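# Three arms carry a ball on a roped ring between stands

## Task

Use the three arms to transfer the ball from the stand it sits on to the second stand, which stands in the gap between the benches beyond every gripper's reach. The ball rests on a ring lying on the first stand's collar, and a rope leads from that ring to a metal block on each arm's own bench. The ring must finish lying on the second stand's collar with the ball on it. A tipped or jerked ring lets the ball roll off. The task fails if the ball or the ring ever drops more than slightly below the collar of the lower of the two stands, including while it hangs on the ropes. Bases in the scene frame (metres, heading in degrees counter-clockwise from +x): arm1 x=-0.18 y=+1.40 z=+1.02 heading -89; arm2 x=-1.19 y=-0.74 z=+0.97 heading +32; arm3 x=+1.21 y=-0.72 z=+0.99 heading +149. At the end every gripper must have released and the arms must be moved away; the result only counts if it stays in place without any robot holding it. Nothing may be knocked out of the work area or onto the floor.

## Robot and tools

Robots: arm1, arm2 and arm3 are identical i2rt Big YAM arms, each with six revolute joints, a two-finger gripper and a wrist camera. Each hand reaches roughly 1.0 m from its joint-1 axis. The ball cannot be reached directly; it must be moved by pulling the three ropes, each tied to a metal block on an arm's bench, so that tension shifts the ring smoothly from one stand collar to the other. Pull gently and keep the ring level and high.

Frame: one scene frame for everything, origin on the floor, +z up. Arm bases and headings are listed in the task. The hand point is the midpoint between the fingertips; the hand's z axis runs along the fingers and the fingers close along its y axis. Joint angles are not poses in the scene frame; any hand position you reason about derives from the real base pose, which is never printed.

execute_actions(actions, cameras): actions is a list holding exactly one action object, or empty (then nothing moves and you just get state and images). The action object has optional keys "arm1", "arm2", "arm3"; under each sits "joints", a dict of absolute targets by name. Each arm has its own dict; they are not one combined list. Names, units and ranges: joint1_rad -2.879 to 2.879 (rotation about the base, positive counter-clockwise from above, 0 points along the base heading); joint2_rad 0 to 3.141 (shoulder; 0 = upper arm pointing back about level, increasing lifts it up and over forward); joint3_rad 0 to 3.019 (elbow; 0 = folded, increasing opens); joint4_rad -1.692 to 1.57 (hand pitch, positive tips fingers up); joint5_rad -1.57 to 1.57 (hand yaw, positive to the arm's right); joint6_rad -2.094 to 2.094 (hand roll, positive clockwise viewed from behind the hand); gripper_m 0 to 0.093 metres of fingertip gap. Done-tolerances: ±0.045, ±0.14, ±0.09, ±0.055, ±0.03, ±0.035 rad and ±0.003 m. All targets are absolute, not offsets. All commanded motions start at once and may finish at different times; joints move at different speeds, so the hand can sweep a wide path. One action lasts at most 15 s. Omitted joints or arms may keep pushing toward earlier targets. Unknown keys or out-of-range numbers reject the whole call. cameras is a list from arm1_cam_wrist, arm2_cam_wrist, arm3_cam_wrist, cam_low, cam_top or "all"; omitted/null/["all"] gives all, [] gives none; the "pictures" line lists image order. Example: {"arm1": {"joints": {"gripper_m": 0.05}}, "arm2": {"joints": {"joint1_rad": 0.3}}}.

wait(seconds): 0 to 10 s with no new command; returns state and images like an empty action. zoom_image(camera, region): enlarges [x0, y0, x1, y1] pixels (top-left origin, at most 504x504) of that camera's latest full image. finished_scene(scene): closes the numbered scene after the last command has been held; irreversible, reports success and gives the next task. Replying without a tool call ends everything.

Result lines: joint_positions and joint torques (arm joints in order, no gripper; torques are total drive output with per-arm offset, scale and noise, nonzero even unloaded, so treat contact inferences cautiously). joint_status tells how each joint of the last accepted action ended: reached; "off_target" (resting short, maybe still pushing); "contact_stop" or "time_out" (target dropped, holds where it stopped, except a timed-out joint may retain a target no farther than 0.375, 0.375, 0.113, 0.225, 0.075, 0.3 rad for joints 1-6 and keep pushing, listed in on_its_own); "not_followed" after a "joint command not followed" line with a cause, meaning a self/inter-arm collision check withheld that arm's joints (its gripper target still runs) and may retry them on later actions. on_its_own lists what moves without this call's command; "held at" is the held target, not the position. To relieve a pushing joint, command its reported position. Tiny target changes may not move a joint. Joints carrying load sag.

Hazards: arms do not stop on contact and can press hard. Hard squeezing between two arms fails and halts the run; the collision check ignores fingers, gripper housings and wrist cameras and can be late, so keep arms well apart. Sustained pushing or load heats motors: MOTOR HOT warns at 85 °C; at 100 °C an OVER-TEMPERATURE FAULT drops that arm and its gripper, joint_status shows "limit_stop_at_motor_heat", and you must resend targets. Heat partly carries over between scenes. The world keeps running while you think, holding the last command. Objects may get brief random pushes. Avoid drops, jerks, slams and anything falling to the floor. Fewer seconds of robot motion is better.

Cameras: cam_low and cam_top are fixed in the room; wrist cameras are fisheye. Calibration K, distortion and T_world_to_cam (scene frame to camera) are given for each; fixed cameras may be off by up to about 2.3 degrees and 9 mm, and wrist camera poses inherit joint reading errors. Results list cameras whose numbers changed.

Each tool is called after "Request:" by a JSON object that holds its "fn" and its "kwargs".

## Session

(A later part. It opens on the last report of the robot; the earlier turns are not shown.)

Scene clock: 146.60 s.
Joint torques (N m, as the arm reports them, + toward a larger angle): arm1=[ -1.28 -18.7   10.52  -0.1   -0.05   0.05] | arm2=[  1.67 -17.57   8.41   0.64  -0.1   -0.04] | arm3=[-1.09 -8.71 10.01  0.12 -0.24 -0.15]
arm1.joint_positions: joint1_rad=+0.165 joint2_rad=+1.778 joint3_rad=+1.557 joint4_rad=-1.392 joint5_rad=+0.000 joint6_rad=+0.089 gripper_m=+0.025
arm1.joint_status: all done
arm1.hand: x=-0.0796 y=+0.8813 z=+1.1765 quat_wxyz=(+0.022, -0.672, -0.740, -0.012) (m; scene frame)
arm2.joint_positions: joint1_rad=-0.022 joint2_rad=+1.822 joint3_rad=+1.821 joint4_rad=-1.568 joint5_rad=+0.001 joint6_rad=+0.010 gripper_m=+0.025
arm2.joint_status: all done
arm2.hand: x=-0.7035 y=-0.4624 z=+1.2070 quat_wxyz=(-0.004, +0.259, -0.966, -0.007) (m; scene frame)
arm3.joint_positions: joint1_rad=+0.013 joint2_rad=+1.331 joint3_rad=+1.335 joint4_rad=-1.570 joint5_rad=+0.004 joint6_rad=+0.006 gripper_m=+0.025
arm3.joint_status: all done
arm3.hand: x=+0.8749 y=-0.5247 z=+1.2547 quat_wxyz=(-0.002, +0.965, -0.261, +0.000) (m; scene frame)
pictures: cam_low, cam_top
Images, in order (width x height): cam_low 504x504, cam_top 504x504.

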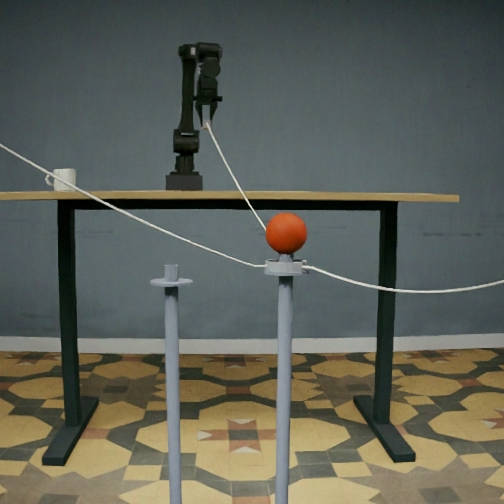

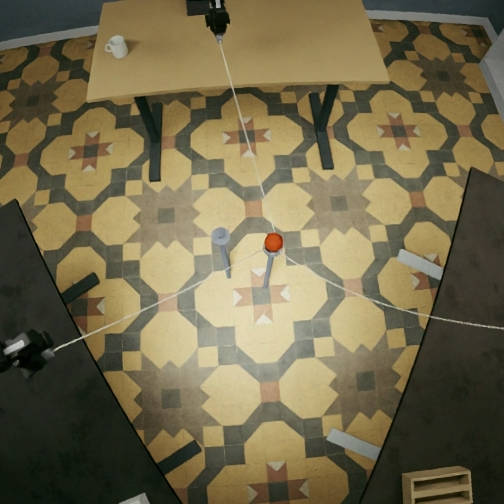

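Request:
{"fn": "execute_actions", "kwargs": {"actions": [{"arm2":{"joints":{"joint4_rad":-1.63}},"arm3":{"joints":{"joint2_rad":1.2,"joint4_rad":-1.69}}}]}}

Scene clock: 153.83 s.
Joint torques (N m, as the arm reports them, + toward a larger angle): arm1=[ -1.22 -18.77  10.53  -0.11  -0.05   0.04] | arm2=[  1.46 -17.94   8.15   0.33  -0.07  -0.05] | arm3=[-1.02 -6.73  9.99  0.2  -0.23 -0.17]
arm1.joint_positions: joint1_rad=+0.165 joint2_rad=+1.778 joint3_rad=+1.557 joint4_rad=-1.392 joint5_rad=+0.000 joint6_rad=+0.089 gripper_m=+0.025
arm1.joint_status: not commanded
arm1.hand: x=-0.0796 y=+0.8813 z=+1.1765 quat_wxyz=(+0.022, -0.672, -0.740, -0.012) (m; scene frame)
arm2.joint_positions: joint1_rad=-0.022 joint2_rad=+1.822 joint3_rad=+1.821 joint4_rad=-1.613 joint5_rad=+0.001 joint6_rad=+0.010 gripper_m=+0.025
arm2.joint_status: all done
arm2.hand: x=-0.7131 y=-0.4681 z=+1.2072 quat_wxyz=(+0.017, +0.259, -0.966, -0.001) (m; scene frame)
arm3.joint_positions: joint1_rad=+0.013 joint2_rad=+1.195 joint3_rad=+1.335 joint4_rad=-1.680 joint5_rad=+0.004 joint6_rad=+0.006 gripper_m=+0.025
arm3.joint_status: all done
arm3.hand: x=+0.9174 y=-0.5491 z=+1.3002 quat_wxyz=(-0.005, +0.965, -0.261, -0.013) (m; scene frame)
pictures: arm1_cam_wrist, arm2_cam_wrist, arm3_cam_wrist, cam_low, cam_top
camera_calibration (this result's frames):
arm1_cam_wrist: T_world_to_cam=[[-0.995362, -0.0959243, 0.00725903, -0.00190889], [-0.0707126, 0.780735, 0.620849, -1.41485], [-0.0652219, 0.617456, -0.783897, 0.496749], [0, 0, 0, 1]] pos_world=[-0.0695492, 0.797722, 1.26782]
arm2_cam_wrist: T_world_to_cam=[[0.499977, -0.865937, -0.0132618, -0.0347914], [-0.682673, -0.403494, 0.609221, -1.40685], [-0.532898, -0.295543, -0.792889, 0.564426], [0, 0, 0, 1]] pos_world=[-0.642245, -0.430972, 1.30415]
arm3_cam_wrist: T_world_to_cam=[[0.498268, 0.867021, -0.00175116, 0.0205135], [0.720864, -0.413149, 0.556473, -1.60724], [0.481751, -0.278535, -0.830864, 0.608883], [0, 0, 0, 1]] pos_world=[0.85505, -0.512219, 1.40032]
Images, in order (width x height): arm1_cam_wrist 616x616, arm2_cam_wrist 616x616, arm3_cam_wrist 616x616, cam_low 504x504, cam_top 504x504.

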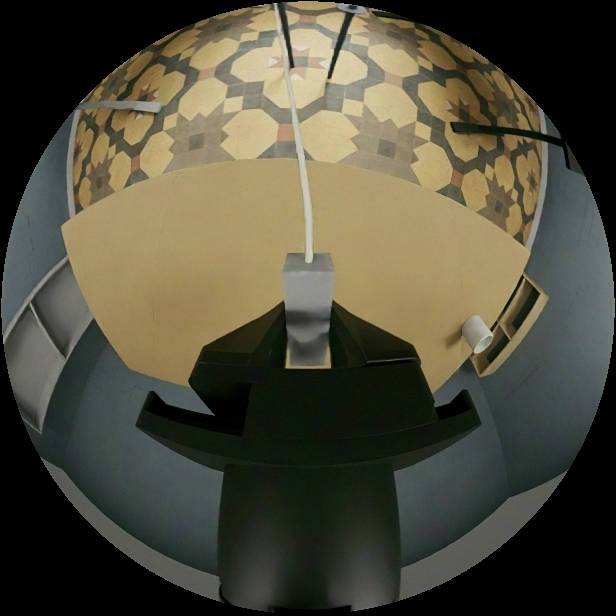

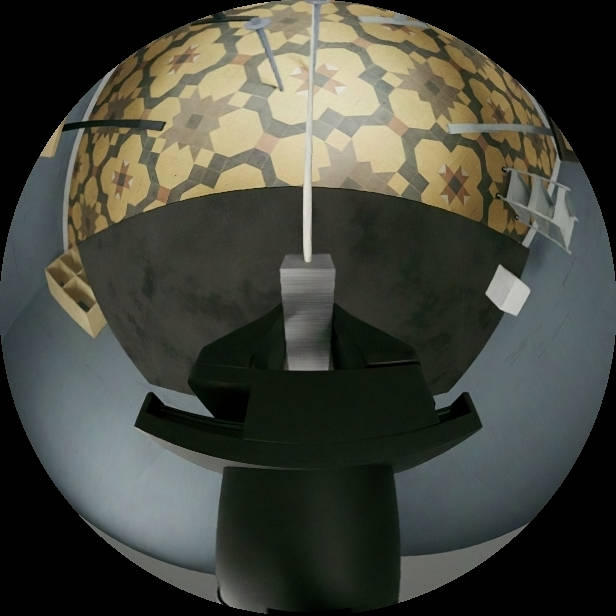

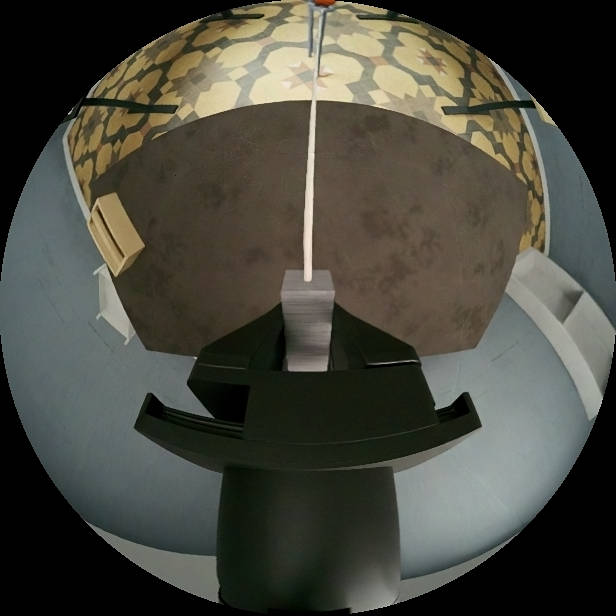

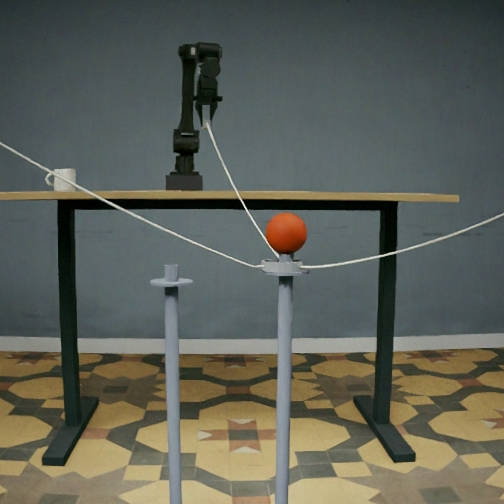

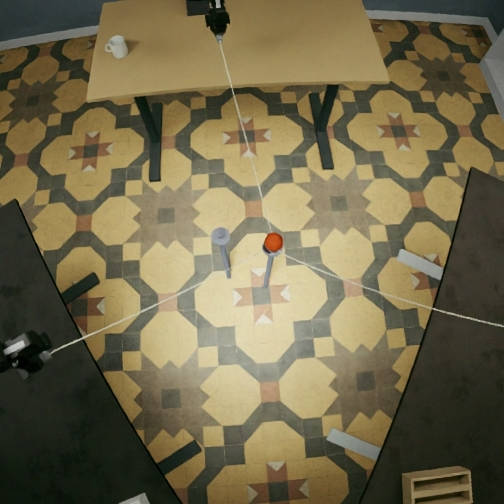

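Request:
{"fn": "execute_actions", "kwargs": {"actions": [{"arm1":{"joints":{"joint2_rad":1.735}},"arm3":{"joints":{"joint2_rad":1.14}}}], "cameras": ["cam_low","cam_top"]}}

Scene clock: 159.80 s.
Joint torques (N m, as the arm reports them, + toward a larger angle): arm1=[ -1.33 -23.15  10.51  -0.12  -0.05   0.05] | arm2=[  1.62 -18.14   8.22   0.32  -0.09  -0.05] | arm3=[-1.01 -7.85 10.03  0.25 -0.23 -0.15]
arm1.joint_positions: joint1_rad=+0.165 joint2_rad=+1.778 joint3_rad=+1.557 joint4_rad=-1.392 joint5_rad=+0.000 joint6_rad=+0.089 gripper_m=+0.025
arm1.joint_status: all done
arm1.hand: x=-0.0796 y=+0.8813 z=+1.1765 quat_wxyz=(+0.022, -0.672, -0.740, -0.012) (m; scene frame)
arm2.joint_positions: joint1_rad=-0.022 joint2_rad=+1.822 joint3_rad=+1.821 joint4_rad=-1.613 joint5_rad=+0.001 joint6_rad=+0.010 gripper_m=+0.025
arm2.joint_status: not commanded
arm2.hand: x=-0.7131 y=-0.4681 z=+1.2072 quat_wxyz=(+0.017, +0.259, -0.966, -0.001) (m; scene frame)
arm3.joint_positions: joint1_rad=+0.013 joint2_rad=+1.156 joint3_rad=+1.335 joint4_rad=-1.680 joint5_rad=+0.004 joint6_rad=+0.006 gripper_m=+0.025
arm3.joint_status: all done
arm3.hand: x=+0.9236 y=-0.5527 z=+1.3119 quat_wxyz=(-0.010, +0.965, -0.261, -0.031) (m; scene frame)
pictures: cam_low, cam_top
Images, in order (width x height): cam_low 504x504, cam_top 504x504.

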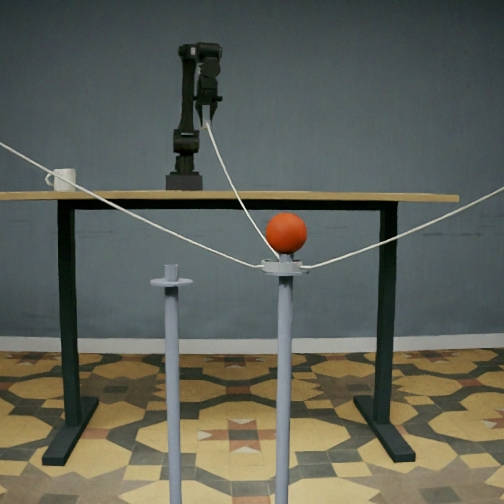

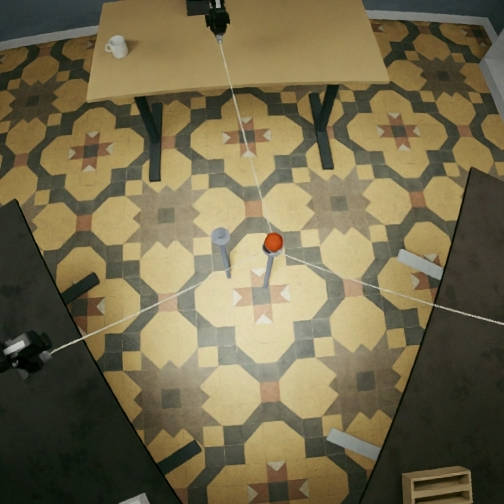

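Request:
{"fn": "execute_actions", "kwargs": {"actions": [{"arm1":{"joints":{"joint4_rad":-1.485}},"arm3":{"joints":{"joint2_rad":1.11}}}], "cameras": ["cam_low","cam_top"]}}

Scene clock: 165.60 s.
Joint torques (N m, as the arm reports them, + toward a larger angle): arm1=[ -1.26 -22.98  10.43  -0.47  -0.05   0.04] | arm2=[  1.72 -17.9    8.25   0.25  -0.1   -0.06] | arm3=[-0.94 -8.   10.03  0.35 -0.21 -0.15]
arm1.joint_positions: joint1_rad=+0.165 joint2_rad=+1.778 joint3_rad=+1.557 joint4_rad=-1.462 joint5_rad=+0.000 joint6_rad=+0.089 gripper_m=+0.025
arm1.joint_status: all done
arm1.hand: x=-0.0827 y=+0.8982 z=+1.1780 quat_wxyz=(+0.050, -0.671, -0.739, -0.034) (m; scene frame)
arm2.joint_positions: joint1_rad=-0.022 joint2_rad=+1.822 joint3_rad=+1.821 joint4_rad=-1.613 joint5_rad=+0.001 joint6_rad=+0.010 gripper_m=+0.025
arm2.joint_status: not commanded
arm2.hand: x=-0.7131 y=-0.4681 z=+1.2072 quat_wxyz=(+0.017, +0.259, -0.966, -0.001) (m; scene frame)
arm3.joint_positions: joint1_rad=+0.013 joint2_rad=+1.136 joint3_rad=+1.335 joint4_rad=-1.680 joint5_rad=+0.004 joint6_rad=+0.006 gripper_m=+0.025
arm3.joint_status: all done
arm3.hand: x=+0.9273 y=-0.5547 z=+1.3182 quat_wxyz=(-0.013, +0.964, -0.261, -0.041) (m; scene frame)
pictures: cam_low, cam_top
Images, in order (width x height): cam_low 504x504, cam_top 504x504.

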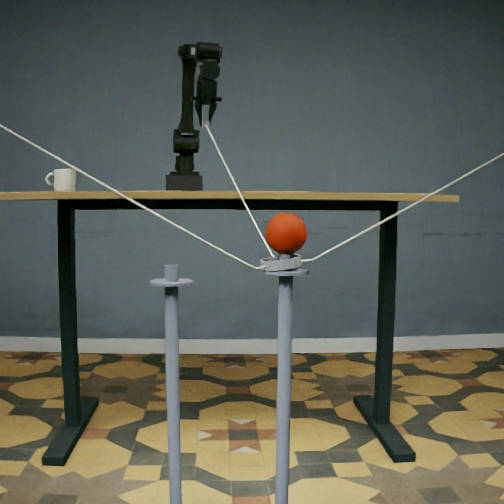

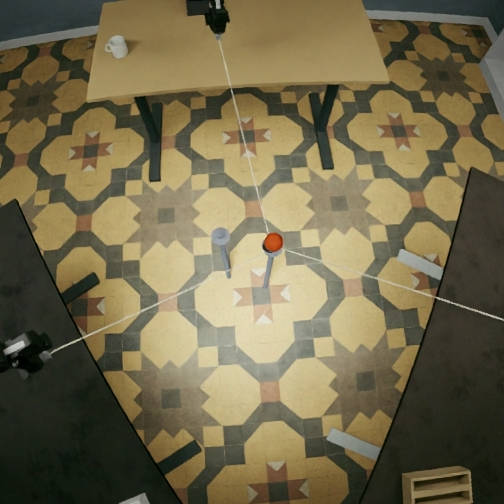

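Request:
{"fn": "execute_actions", "kwargs": {"actions": [{"arm2":{"joints":{"joint3_rad":2.0}}}], "cameras": ["cam_low","cam_top"]}}

Request:
{"fn": "zoom_image", "kwargs": {"camera": "cam_low", "region": [130,190,340,320]}}

Scene clock: 175.60 s.
Joint torques (N m, as the arm reports them, + toward a larger angle): arm1=[ -1.23 -22.91  10.4   -0.46  -0.05   0.05] | arm2=[  1.6  -18.23  12.05   0.61  -0.08  -0.04] | arm3=[-0.95 -8.19 10.02  0.32 -0.23 -0.14]
arm1.joint_positions: joint1_rad=+0.165 joint2_rad=+1.778 joint3_rad=+1.557 joint4_rad=-1.462 joint5_rad=+0.000 joint6_rad=+0.089 gripper_m=+0.025
arm1.joint_status: not commanded
arm1.hand: x=-0.0827 y=+0.8982 z=+1.1780 quat_wxyz=(+0.050, -0.671, -0.739, -0.034) (m; scene frame)
arm2.joint_positions: joint1_rad=-0.022 joint2_rad=+1.816 joint3_rad=+1.955 joint4_rad=-1.614 joint5_rad=+0.001 joint6_rad=+0.010 gripper_m=+0.025
arm2.joint_status: all done
arm2.hand: x=-0.6888 y=-0.4546 z=+1.2627 quat_wxyz=(-0.050, +0.258, -0.965, -0.020) (m; scene frame)
arm3.joint_positions: joint1_rad=+0.013 joint2_rad=+1.136 joint3_rad=+1.335 joint4_rad=-1.680 joint5_rad=+0.004 joint6_rad=+0.006 gripper_m=+0.025
arm3.joint_status: not commanded
arm3.hand: x=+0.9273 y=-0.5547 z=+1.3182 quat_wxyz=(-0.013, +0.964, -0.261, -0.041) (m; scene frame)
pictures: cam_low, cam_top
Images, in order (width x height): cam_low 504x504, cam_top 504x504.

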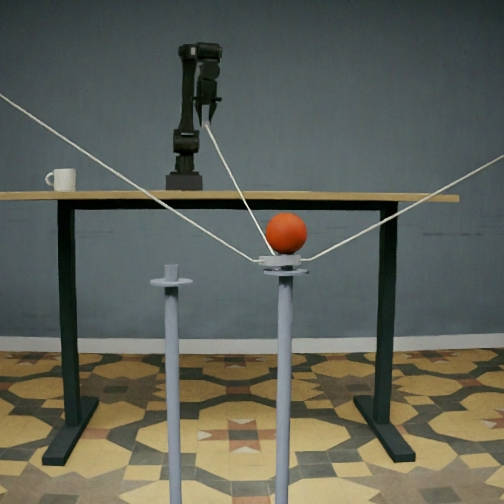

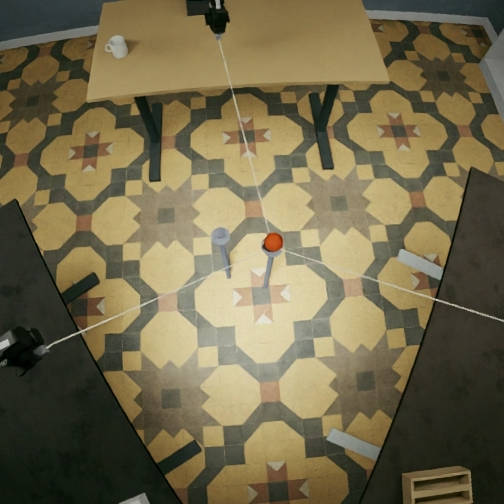

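Region (130, 190, 340, 320) of cam_low's 504x504 image, scaled by 2.400, with more detail than that image has; it fills the top 312 rows of this view, and the rest is white.

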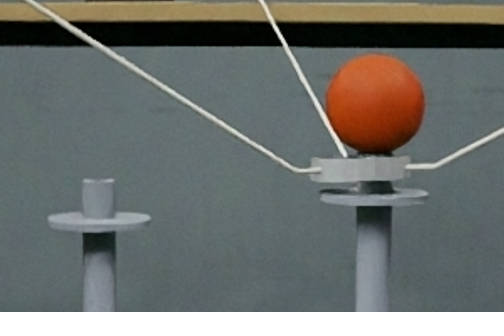

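Request:
{"fn": "execute_actions", "kwargs": {"actions": [{"arm1":{"joints":{"joint4_rad":-1.525}},"arm3":{"joints":{"joint2_rad":1.055}}}], "cameras": ["cam_low","cam_top"]}}

Request:
{"fn": "zoom_image", "kwargs": {"camera": "cam_low", "region": [130,190,340,320]}}

Scene clock: 183.93 s.
Joint torques (N m, as the arm reports them, + toward a larger angle): arm1=[ -1.32 -22.8   10.32  -0.72  -0.05   0.04] | arm2=[  1.37 -18.04  11.77   0.71  -0.08  -0.03] | arm3=[-0.98 -6.24  9.98  0.49 -0.23 -0.16]
arm1.joint_positions: joint1_rad=+0.165 joint2_rad=+1.778 joint3_rad=+1.557 joint4_rad=-1.499 joint5_rad=+0.000 joint6_rad=+0.089 gripper_m=+0.025
arm1.joint_status: all done
arm1.hand: x=-0.0844 y=+0.9070 z=+1.1793 quat_wxyz=(+0.065, -0.670, -0.738, -0.045) (m; scene frame)
arm2.joint_positions: joint1_rad=-0.022 joint2_rad=+1.816 joint3_rad=+1.955 joint4_rad=-1.614 joint5_rad=+0.001 joint6_rad=+0.010 gripper_m=+0.025
arm2.joint_status: not commanded
arm2.hand: x=-0.6888 y=-0.4546 z=+1.2627 quat_wxyz=(-0.050, +0.258, -0.965, -0.020) (m; scene frame)
arm3.joint_positions: joint1_rad=+0.013 joint2_rad=+1.070 joint3_rad=+1.335 joint4_rad=-1.680 joint5_rad=+0.004 joint6_rad=+0.006 gripper_m=+0.025
arm3.joint_status: all done
arm3.hand: x=+0.9392 y=-0.5616 z=+1.3373 quat_wxyz=(-0.021, +0.962, -0.261, -0.073) (m; scene frame)
pictures: cam_low, cam_top
Images, in order (width x height): cam_low 504x504, cam_top 504x504.

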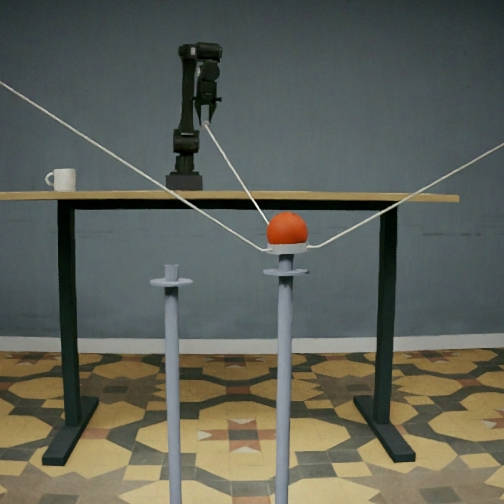

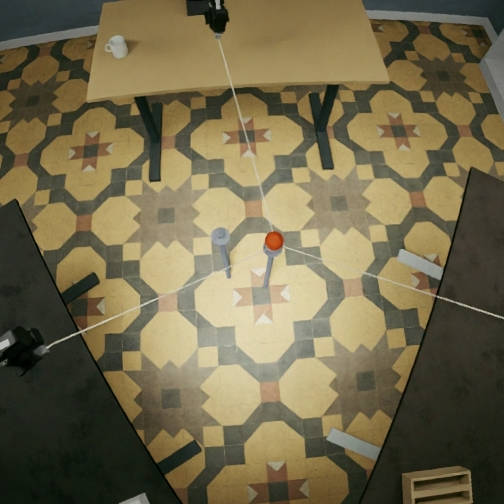

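Region (130, 190, 340, 320) of cam_low's 504x504 image, scaled by 2.400, with more detail than that image has; it fills the top 312 rows of this view, and the rest is white.

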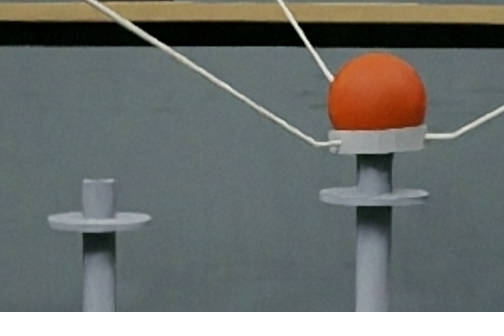

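Request:
{"fn": "execute_actions", "kwargs": {"actions": [{"arm1":{"joints":{"joint2_rad":1.71}},"arm2":{"joints":{"joint4_rad":-1.685}},"arm3":{"joints":{"joint2_rad":1.02}}}], "cameras": ["cam_low","cam_top"]}}

Scene clock: 192.17 s.
Joint torques (N m, as the arm reports them, + toward a larger angle): arm1=[ -1.28 -22.4   10.43  -0.6   -0.06   0.05] | arm2=[  1.6  -17.42  12.01   0.27  -0.07  -0.06] | arm3=[-0.99 -7.48 10.    0.4  -0.21 -0.15]
arm1.joint_positions: joint1_rad=+0.165 joint2_rad=+1.750 joint3_rad=+1.557 joint4_rad=-1.499 joint5_rad=+0.000 joint6_rad=+0.089 gripper_m=+0.025
arm1.joint_status: all done
arm1.hand: x=-0.0845 y=+0.9079 z=+1.1924 quat_wxyz=(+0.054, -0.671, -0.739, -0.036) (m; scene frame)
arm2.joint_positions: joint1_rad=-0.022 joint2_rad=+1.816 joint3_rad=+1.955 joint4_rad=-1.663 joint5_rad=+0.001 joint6_rad=+0.010 gripper_m=+0.025
arm2.joint_status: all done
arm2.hand: x=-0.6990 y=-0.4605 z=+1.2618 quat_wxyz=(-0.027, +0.258, -0.966, -0.013) (m; scene frame)
arm3.joint_positions: joint1_rad=+0.013 joint2_rad=+1.053 joint3_rad=+1.335 joint4_rad=-1.680 joint5_rad=+0.004 joint6_rad=+0.006 gripper_m=+0.025
arm3.joint_status: all done
arm3.hand: x=+0.9426 y=-0.5635 z=+1.3422 quat_wxyz=(-0.023, +0.962, -0.261, -0.081) (m; scene frame)
pictures: cam_low, cam_top
Images, in order (width x height): cam_low 504x504, cam_top 504x504.

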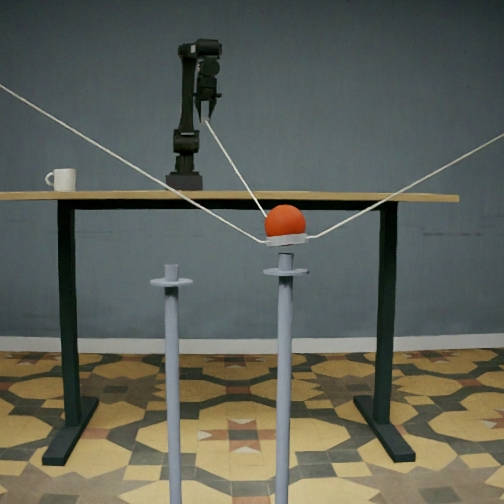

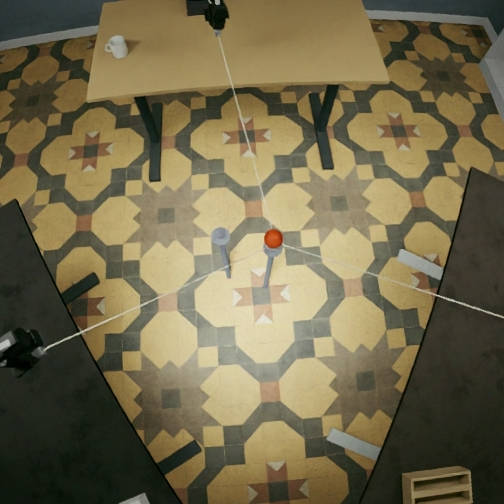

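Request:
{"fn": "execute_actions", "kwargs": {"actions": [{"arm1":{"joints":{"joint1_rad":0.05,"joint2_rad":1.66,"joint3_rad":1.5}},"arm2":{"joints":{"joint1_rad":0.065,"joint2_rad":1.705,"joint3_rad":1.86}},"arm3":{"joints":{"joint1_rad":0.04,"joint2_rad":1.235,"joint3_rad":1.5}}}], "cameras": ["cam_low","cam_top"]}}

Scene clock: 209.60 s.
Joint torques (N m, as the arm reports them, + toward a larger angle): arm1=[ -1.73 -21.32   8.42  -0.59  -0.02   0.05] | arm2=[  1.45 -17.58   8.23   0.36  -0.09  -0.06] | arm3=[  0.05 -10.98  13.74   0.32  -0.22  -0.15]
arm1.joint_positions: joint1_rad=+0.047 joint2_rad=+1.698 joint3_rad=+1.503 joint4_rad=-1.499 joint5_rad=-0.001 joint6_rad=+0.089 gripper_m=+0.025
arm1.joint_status: all done
arm1.hand: x=-0.1446 y=+0.9202 z=+1.1990 quat_wxyz=(+0.052, -0.714, -0.697, -0.040) (m; scene frame)
arm2.joint_positions: joint1_rad=+0.068 joint2_rad=+1.739 joint3_rad=+1.861 joint4_rad=-1.665 joint5_rad=+0.001 joint6_rad=+0.010 gripper_m=+0.025
arm2.joint_status: all done
arm2.hand: x=-0.7525 y=-0.4355 z=+1.2662 quat_wxyz=(-0.017, +0.302, -0.953, -0.011) (m; scene frame)
arm3.joint_positions: joint1_rad=+0.030 joint2_rad=+1.271 joint3_rad=+1.436 joint4_rad=-1.681 joint5_rad=+0.004 joint6_rad=+0.006 gripper_m=+0.025
arm3.joint_status: all done
arm3.hand: x=+0.8852 y=-0.5379 z=+1.3143 quat_wxyz=(-0.008, +0.967, -0.253, -0.025) (m; scene frame)
pictures: cam_low, cam_top
Images, in order (width x height): cam_low 504x504, cam_top 504x504.

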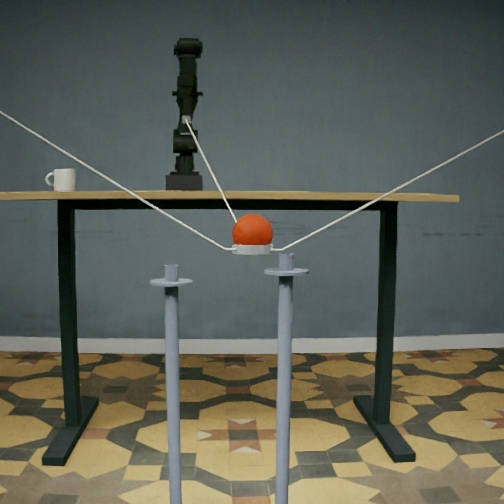

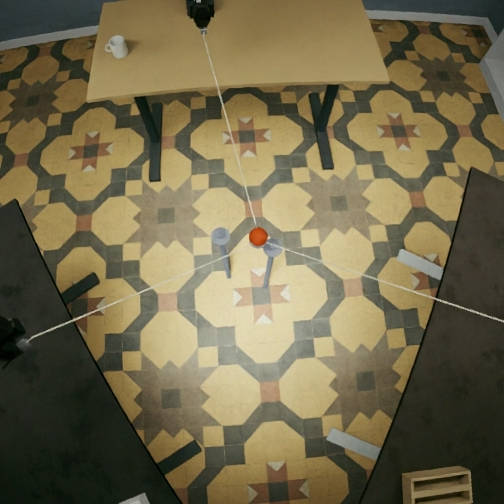

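Request:
{"fn": "execute_actions", "kwargs": {"actions": [{"arm1":{"joints":{"joint1_rad":-0.07,"joint2_rad":1.61,"joint3_rad":1.455}},"arm2":{"joints":{"joint1_rad":0.16,"joint2_rad":1.605,"joint3_rad":1.77}},"arm3":{"joints":{"joint1_rad":0.065,"joint2_rad":1.385,"joint3_rad":1.625}}}], "cameras": ["cam_low","cam_top"]}}

Request:
{"fn": "execute_actions", "kwargs": {"actions": [{"arm1":{"joints":{"joint1_rad":-0.2,"joint2_rad":1.585,"joint3_rad":1.43}},"arm2":{"joints":{"joint1_rad":0.27,"joint2_rad":1.53,"joint3_rad":1.695}},"arm3":{"joints":{"joint1_rad":0.09,"joint2_rad":1.55,"joint3_rad":1.775}}}], "cameras": ["cam_low","cam_top"]}}

Scene clock: 221.93 s.
Joint torques (N m, as the arm reports them, + toward a larger angle): arm1=[ -1.71 -20.24   8.77  -0.61   0.02   0.04] | arm2=[  1.01 -15.8    8.32   0.42  -0.09  -0.05] | arm3=[ -0.17 -12.71  13.45   0.33  -0.21  -0.16]
arm1.joint_positions: joint1_rad=-0.072 joint2_rad=+1.648 joint3_rad=+1.453 joint4_rad=-1.499 joint5_rad=-0.002 joint6_rad=+0.089 gripper_m=+0.025
arm1.joint_status: all done
arm1.hand: x=-0.2005 y=+0.9380 z=+1.2049 quat_wxyz=(+0.050, -0.754, -0.654, -0.042) (m; scene frame)
arm2.joint_positions: joint1_rad=+0.163 joint2_rad=+1.628 joint3_rad=+1.767 joint4_rad=-1.665 joint5_rad=+0.001 joint6_rad=+0.010 gripper_m=+0.025
arm2.joint_status: all done
arm2.hand: x=-0.8124 y=-0.4207 z=+1.2852 quat_wxyz=(-0.025, +0.347, -0.937, -0.015) (m; scene frame)
arm3.joint_positions: joint1_rad=+0.057 joint2_rad=+1.410 joint3_rad=+1.565 joint4_rad=-1.681 joint5_rad=+0.004 joint6_rad=+0.006 gripper_m=+0.025
arm3.joint_status: all done
arm3.hand: x=+0.8349 y=-0.5228 z=+1.3128 quat_wxyz=(-0.006, +0.971, -0.240, -0.019) (m; scene frame)
pictures: cam_low, cam_top
Images, in order (width x height): cam_low 504x504, cam_top 504x504.

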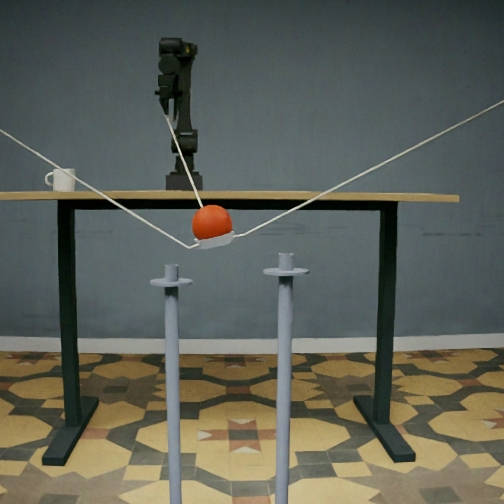

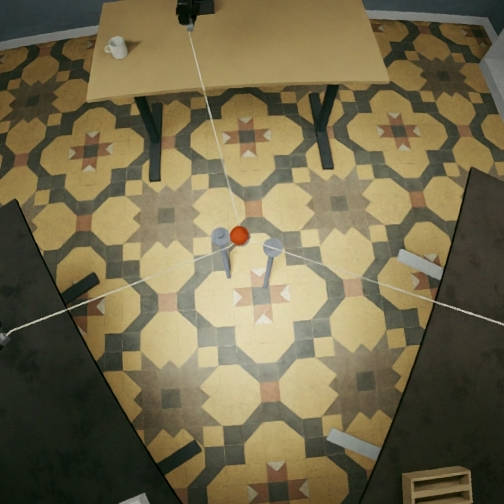

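Scene clock: 223.17 s.
Joint torques (N m, as the arm reports them, + toward a larger angle): arm1=[ -1.95 -20.37   8.59  -0.59   0.07   0.04] | arm2=[  0.92 -14.4    8.42   0.36  -0.11  -0.05] | arm3=[ -0.15 -15.04  13.67   0.18  -0.23  -0.15]
arm1.joint_positions: joint1_rad=-0.200 joint2_rad=+1.627 joint3_rad=+1.430 joint4_rad=-1.499 joint5_rad=-0.003 joint6_rad=+0.089 gripper_m=+0.025
arm1.joint_status: all done
arm1.hand: x=-0.2577 y=+0.9532 z=+1.2068 quat_wxyz=(+0.047, -0.794, -0.604, -0.046) (m; scene frame)
arm2.joint_positions: joint1_rad=+0.272 joint2_rad=+1.562 joint3_rad=+1.693 joint4_rad=-1.665 joint5_rad=+0.002 joint6_rad=+0.010 gripper_m=+0.025
arm2.joint_status: all done
arm2.hand: x=-0.8684 y=-0.4015 z=+1.2874 quat_wxyz=(-0.022, +0.397, -0.917, -0.014) (m; scene frame)
arm3.joint_positions: joint1_rad=+0.082 joint2_rad=+1.581 joint3_rad=+1.712 joint4_rad=-1.681 joint5_rad=+0.004 joint6_rad=+0.006 gripper_m=+0.025
arm3.joint_status: all done
arm3.hand: x=+0.7756 y=-0.5056 z=+1.2969 quat_wxyz=(-0.003, +0.974, -0.228, -0.008) (m; scene frame)
pictures: cam_low, cam_top
Images, in order (width x height): cam_low 504x504, cam_top 504x504.

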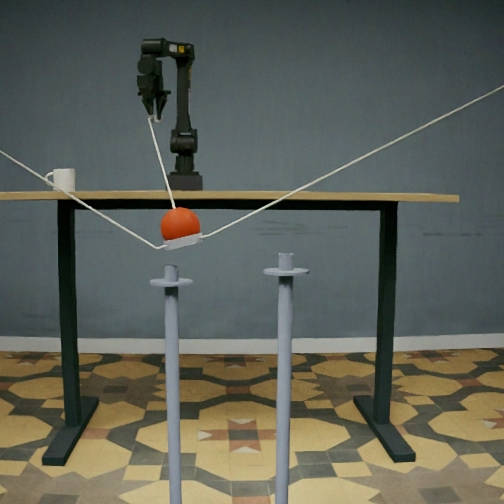

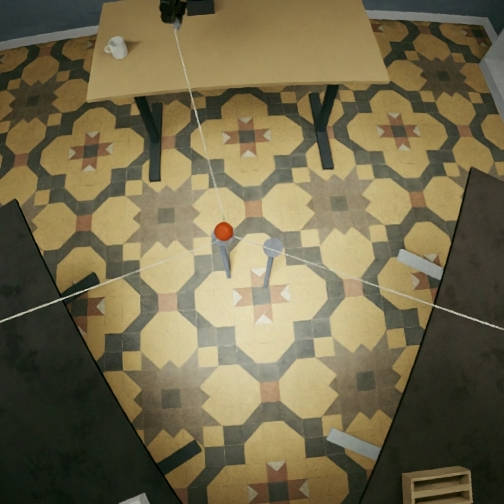

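Request:
{"fn": "execute_actions", "kwargs": {"actions": [{"arm3":{"joints":{"joint3_rad":1.65,"joint4_rad":-1.58}}}]}}

Request:
{"fn": "zoom_image", "kwargs": {"camera": "cam_top", "region": [180,190,300,290]}}

Scene clock: 229.23 s.
Joint torques (N m, as the arm reports them, + toward a larger angle): arm1=[ -1.93 -20.28   8.58  -0.61   0.07   0.04] | arm2=[  1.45 -15.16   8.44   0.44  -0.07  -0.06] | arm3=[ -0.16 -15.24   9.58   0.73  -0.23  -0.17]
arm1.joint_positions: joint1_rad=-0.200 joint2_rad=+1.627 joint3_rad=+1.430 joint4_rad=-1.499 joint5_rad=-0.003 joint6_rad=+0.089 gripper_m=+0.025
arm1.joint_status: not commanded
arm1.hand: x=-0.2577 y=+0.9532 z=+1.2068 quat_wxyz=(+0.047, -0.794, -0.604, -0.046) (m; scene frame)
arm2.joint_positions: joint1_rad=+0.272 joint2_rad=+1.562 joint3_rad=+1.693 joint4_rad=-1.665 joint5_rad=+0.002 joint6_rad=+0.010 gripper_m=+0.025
arm2.joint_status: not commanded
arm2.hand: x=-0.8684 y=-0.4015 z=+1.2874 quat_wxyz=(-0.022, +0.397, -0.917, -0.014) (m; scene frame)
arm3.joint_positions: joint1_rad=+0.082 joint2_rad=+1.580 joint3_rad=+1.642 joint4_rad=-1.581 joint5_rad=+0.004 joint6_rad=+0.006 gripper_m=+0.025
arm3.joint_status: all done
arm3.hand: x=+0.7670 y=-0.5015 z=+1.2706 quat_wxyz=(-0.007, +0.973, -0.228, -0.023) (m; scene frame)
pictures: arm1_cam_wrist, arm2_cam_wrist, arm3_cam_wrist, cam_low, cam_top
camera_calibration (this result's frames):
arm1_cam_wrist: T_world_to_cam=[[-0.963812, 0.266186, 0.0145347, -0.51837], [0.204372, 0.702784, 0.681416, -1.43032], [0.171169, 0.659727, -0.731752, 0.42223], [0, 0, 0, 1]] pos_world=[-0.279567, 0.864633, 1.29115]
arm2_cam_wrist: T_world_to_cam=[[0.729612, -0.683793, -0.00969761, 0.36957], [-0.571338, -0.617292, 0.540854, -1.43599], [-0.375818, -0.389073, -0.841061, 0.725818], [0, 0, 0, 1]] pos_world=[-0.8173, -0.351317, 1.3907]
arm3_cam_wrist: T_world_to_cam=[[0.436904, 0.899506, -0.00200497, 0.117845], [0.757472, -0.366712, 0.540146, -1.44676], [0.485129, -0.237511, -0.841569, 0.701626], [0, 0, 0, 1]] pos_world=[0.704017, -0.469905, 1.37217]
Images, in order (width x height): arm1_cam_wrist 616x616, arm2_cam_wrist 616x616, arm3_cam_wrist 616x616, cam_low 504x504, cam_top 504x504.

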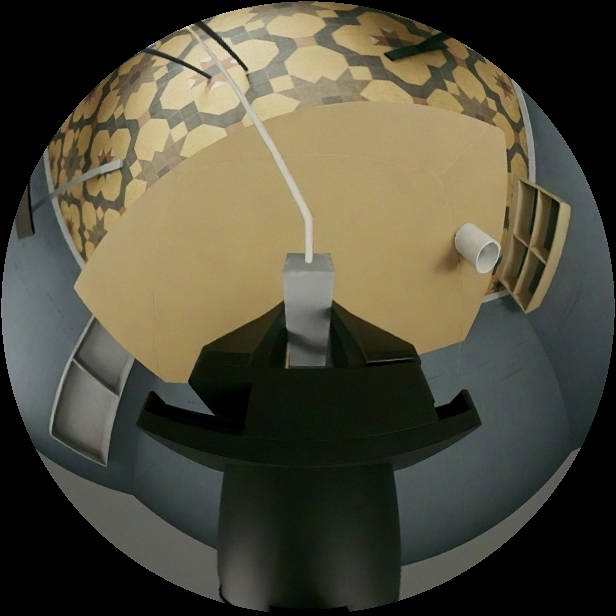

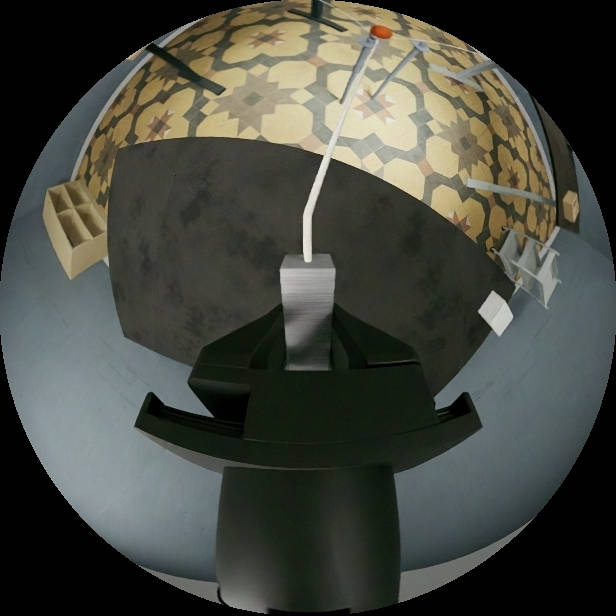

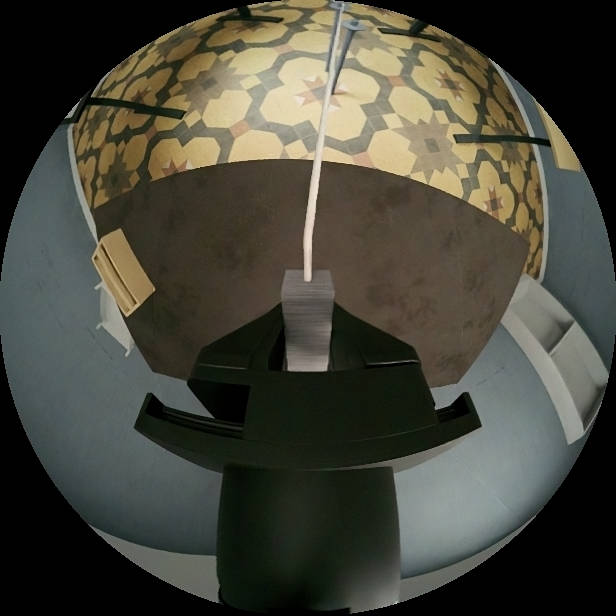

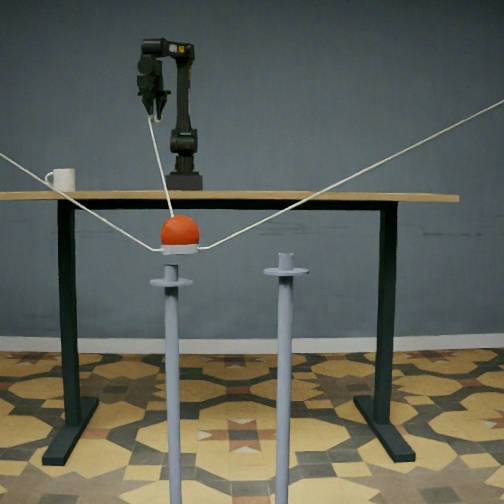

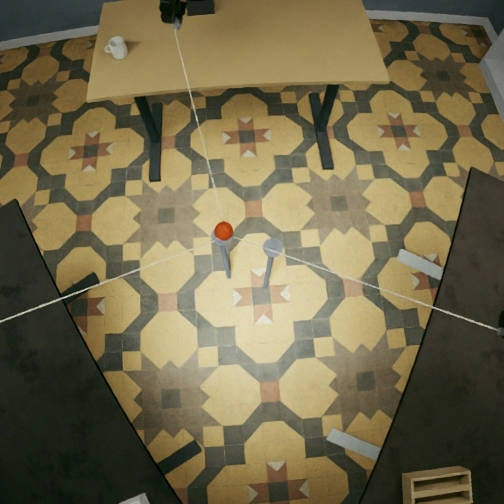

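Region (180, 190, 300, 290) of cam_top's 504x504 image, scaled by 4.200, with more detail than that image has.

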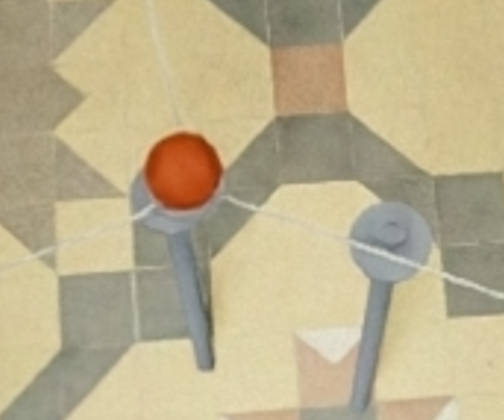

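Request:
{"fn": "execute_actions", "kwargs": {"actions": [{"arm2":{"joints":{"joint2_rad":1.485}},"arm3":{"joints":{"joint4_rad":-1.5}}}], "cameras": ["cam_low","cam_top"]}}

Scene clock: 237.50 s.
Joint torques (N m, as the arm reports them, + toward a larger angle): arm1=[ -1.94 -20.27   8.59  -0.62   0.07   0.04] | arm2=[  1.37 -14.52   8.51   0.5   -0.09  -0.08] | arm3=[ -0.03 -15.39   9.64   0.78  -0.23  -0.14]
arm1.joint_positions: joint1_rad=-0.200 joint2_rad=+1.627 joint3_rad=+1.430 joint4_rad=-1.499 joint5_rad=-0.003 joint6_rad=+0.089 gripper_m=+0.025
arm1.joint_status: not commanded
arm1.hand: x=-0.2577 y=+0.9532 z=+1.2068 quat_wxyz=(+0.047, -0.794, -0.604, -0.046) (m; scene frame)
arm2.joint_positions: joint1_rad=+0.272 joint2_rad=+1.515 joint3_rad=+1.693 joint4_rad=-1.665 joint5_rad=+0.002 joint6_rad=+0.010 gripper_m=+0.025
arm2.joint_status: all done
arm2.hand: x=-0.8746 y=-0.4085 z=+1.3082 quat_wxyz=(-0.043, +0.397, -0.917, -0.023) (m; scene frame)
arm3.joint_positions: joint1_rad=+0.082 joint2_rad=+1.580 joint3_rad=+1.642 joint4_rad=-1.503 joint5_rad=+0.004 joint6_rad=+0.006 gripper_m=+0.025
arm3.joint_status: all done
arm3.hand: x=+0.7496 y=-0.4930 z=+1.2723 quat_wxyz=(-0.015, +0.972, -0.227, -0.061) (m; scene frame)
pictures: cam_low, cam_top
Images, in order (width x height): cam_low 504x504, cam_top 504x504.

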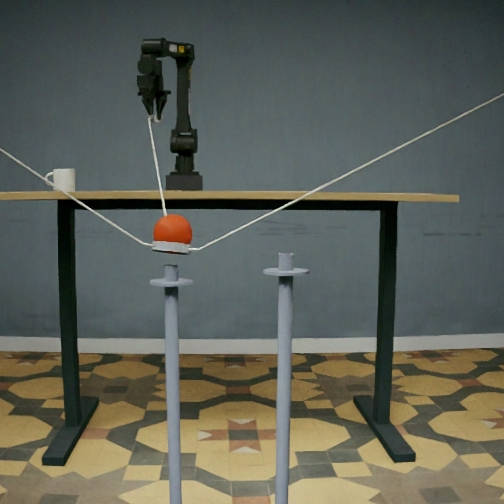

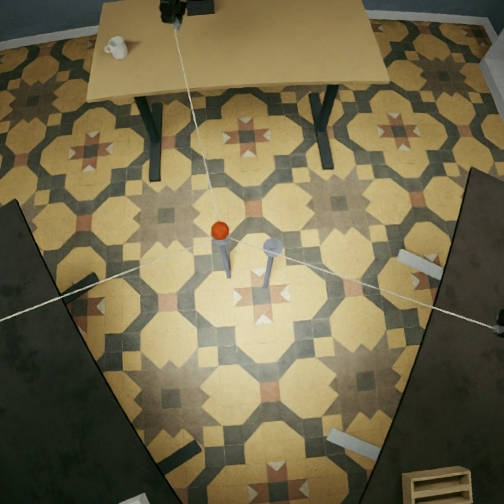

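Lower with wrist pitch.

Request:
{"fn": "execute_actions", "kwargs": {"actions": [{"arm1":{"joints":{"joint4_rad":-1.44}},"arm2":{"joints":{"joint4_rad":-1.61}},"arm3":{"joints":{"joint4_rad":-1.45}}}], "cameras": ["cam_low","cam_top"]}}

Scene clock: 242.30 s.
Joint torques (N m, as the arm reports them, + toward a larger angle): arm1=[ -1.87 -20.48   8.67   0.81   0.07   0.04] | arm2=[  1.17 -14.14   8.66   1.79  -0.1   -0.05] | arm3=[ -0.06 -15.32   9.74   1.04  -0.24  -0.14]
arm1.joint_positions: joint1_rad=-0.200 joint2_rad=+1.627 joint3_rad=+1.430 joint4_rad=-1.445 joint5_rad=-0.003 joint6_rad=+0.089 gripper_m=+0.025
arm1.joint_status: all done
arm1.hand: x=-0.2601 y=+0.9400 z=+1.2054 quat_wxyz=(+0.029, -0.795, -0.605, -0.026) (m; scene frame)
arm2.joint_positions: joint1_rad=+0.272 joint2_rad=+1.515 joint3_rad=+1.693 joint4_rad=-1.622 joint5_rad=+0.002 joint6_rad=+0.010 gripper_m=+0.025
arm2.joint_status: all done
arm2.hand: x=-0.8675 y=-0.4008 z=+1.3095 quat_wxyz=(-0.063, +0.396, -0.915, -0.032) (m; scene frame)
arm3.joint_positions: joint1_rad=+0.082 joint2_rad=+1.580 joint3_rad=+1.642 joint4_rad=-1.455 joint5_rad=+0.004 joint6_rad=+0.006 gripper_m=+0.025
arm3.joint_status: all done
arm3.hand: x=+0.7391 y=-0.4880 z=+1.2740 quat_wxyz=(-0.021, +0.970, -0.227, -0.084) (m; scene frame)
pictures: cam_low, cam_top
Images, in order (width x height): cam_low 504x504, cam_top 504x504.

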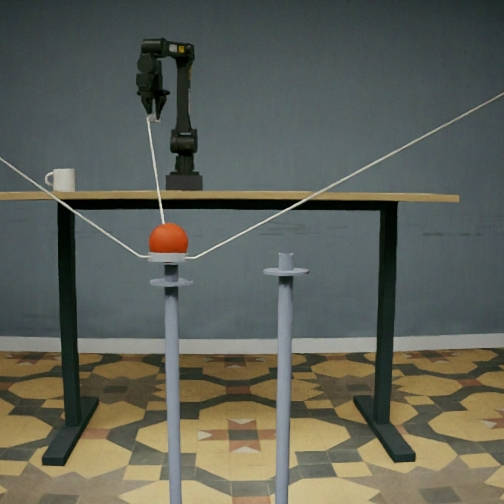

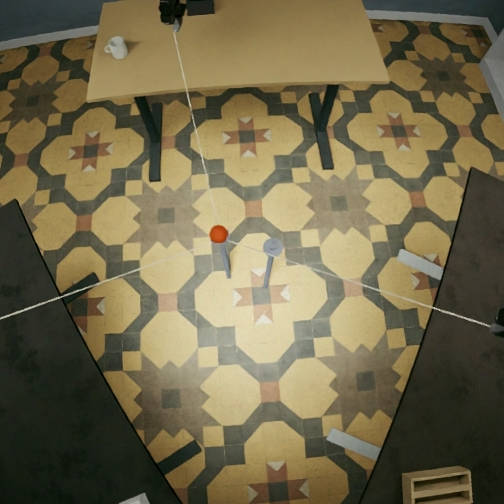

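Slightly left and near; release arm2.

Request:
{"fn": "execute_actions", "kwargs": {"actions": [{"arm2":{"joints":{"joint4_rad":-1.555}}}], "cameras": ["cam_low","cam_top"]}}

Request:
{"fn": "zoom_image", "kwargs": {"camera": "cam_top", "region": [180,190,300,290]}}

Scene clock: 247.00 s.
Joint torques (N m, as the arm reports them, + toward a larger angle): arm1=[ -1.92 -20.37   8.69   0.82   0.08   0.04] | arm2=[  1.2  -14.42   8.63   2.03  -0.11  -0.04] | arm3=[ -0.2  -15.38   9.76   0.94  -0.24  -0.13]
arm1.joint_positions: joint1_rad=-0.200 joint2_rad=+1.627 joint3_rad=+1.430 joint4_rad=-1.445 joint5_rad=-0.003 joint6_rad=+0.089 gripper_m=+0.025
arm1.joint_status: not commanded
arm1.hand: x=-0.2601 y=+0.9400 z=+1.2054 quat_wxyz=(+0.029, -0.795, -0.605, -0.026) (m; scene frame)
arm2.joint_positions: joint1_rad=+0.272 joint2_rad=+1.515 joint3_rad=+1.693 joint4_rad=-1.569 joint5_rad=+0.002 joint6_rad=+0.010 gripper_m=+0.025
arm2.joint_status: all done
arm2.hand: x=-0.8588 y=-0.3914 z=+1.3116 quat_wxyz=(-0.087, +0.395, -0.914, -0.042) (m; scene frame)
arm3.joint_positions: joint1_rad=+0.082 joint2_rad=+1.580 joint3_rad=+1.642 joint4_rad=-1.455 joint5_rad=+0.004 joint6_rad=+0.006 gripper_m=+0.025
arm3.joint_status: not commanded
arm3.hand: x=+0.7391 y=-0.4880 z=+1.2740 quat_wxyz=(-0.021, +0.970, -0.227, -0.084) (m; scene frame)
pictures: cam_low, cam_top
Images, in order (width x height): cam_low 504x504, cam_top 504x504.

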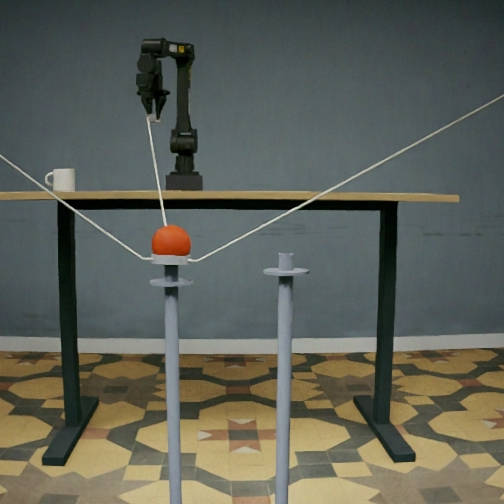

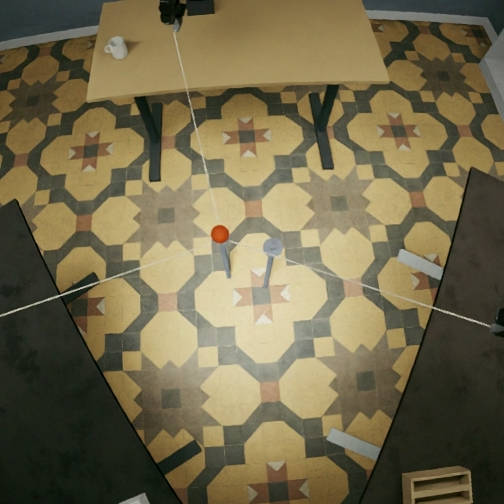

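Region (180, 190, 300, 290) of cam_top's 504x504 image, scaled by 4.200, with more detail than that image has.

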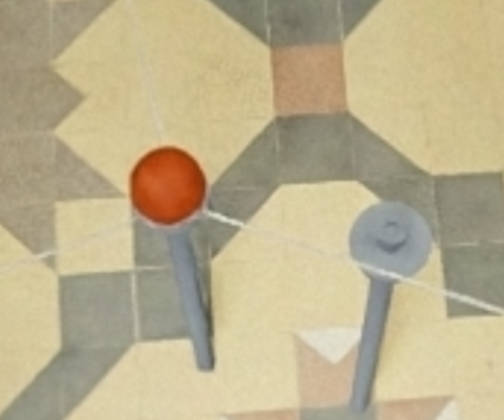

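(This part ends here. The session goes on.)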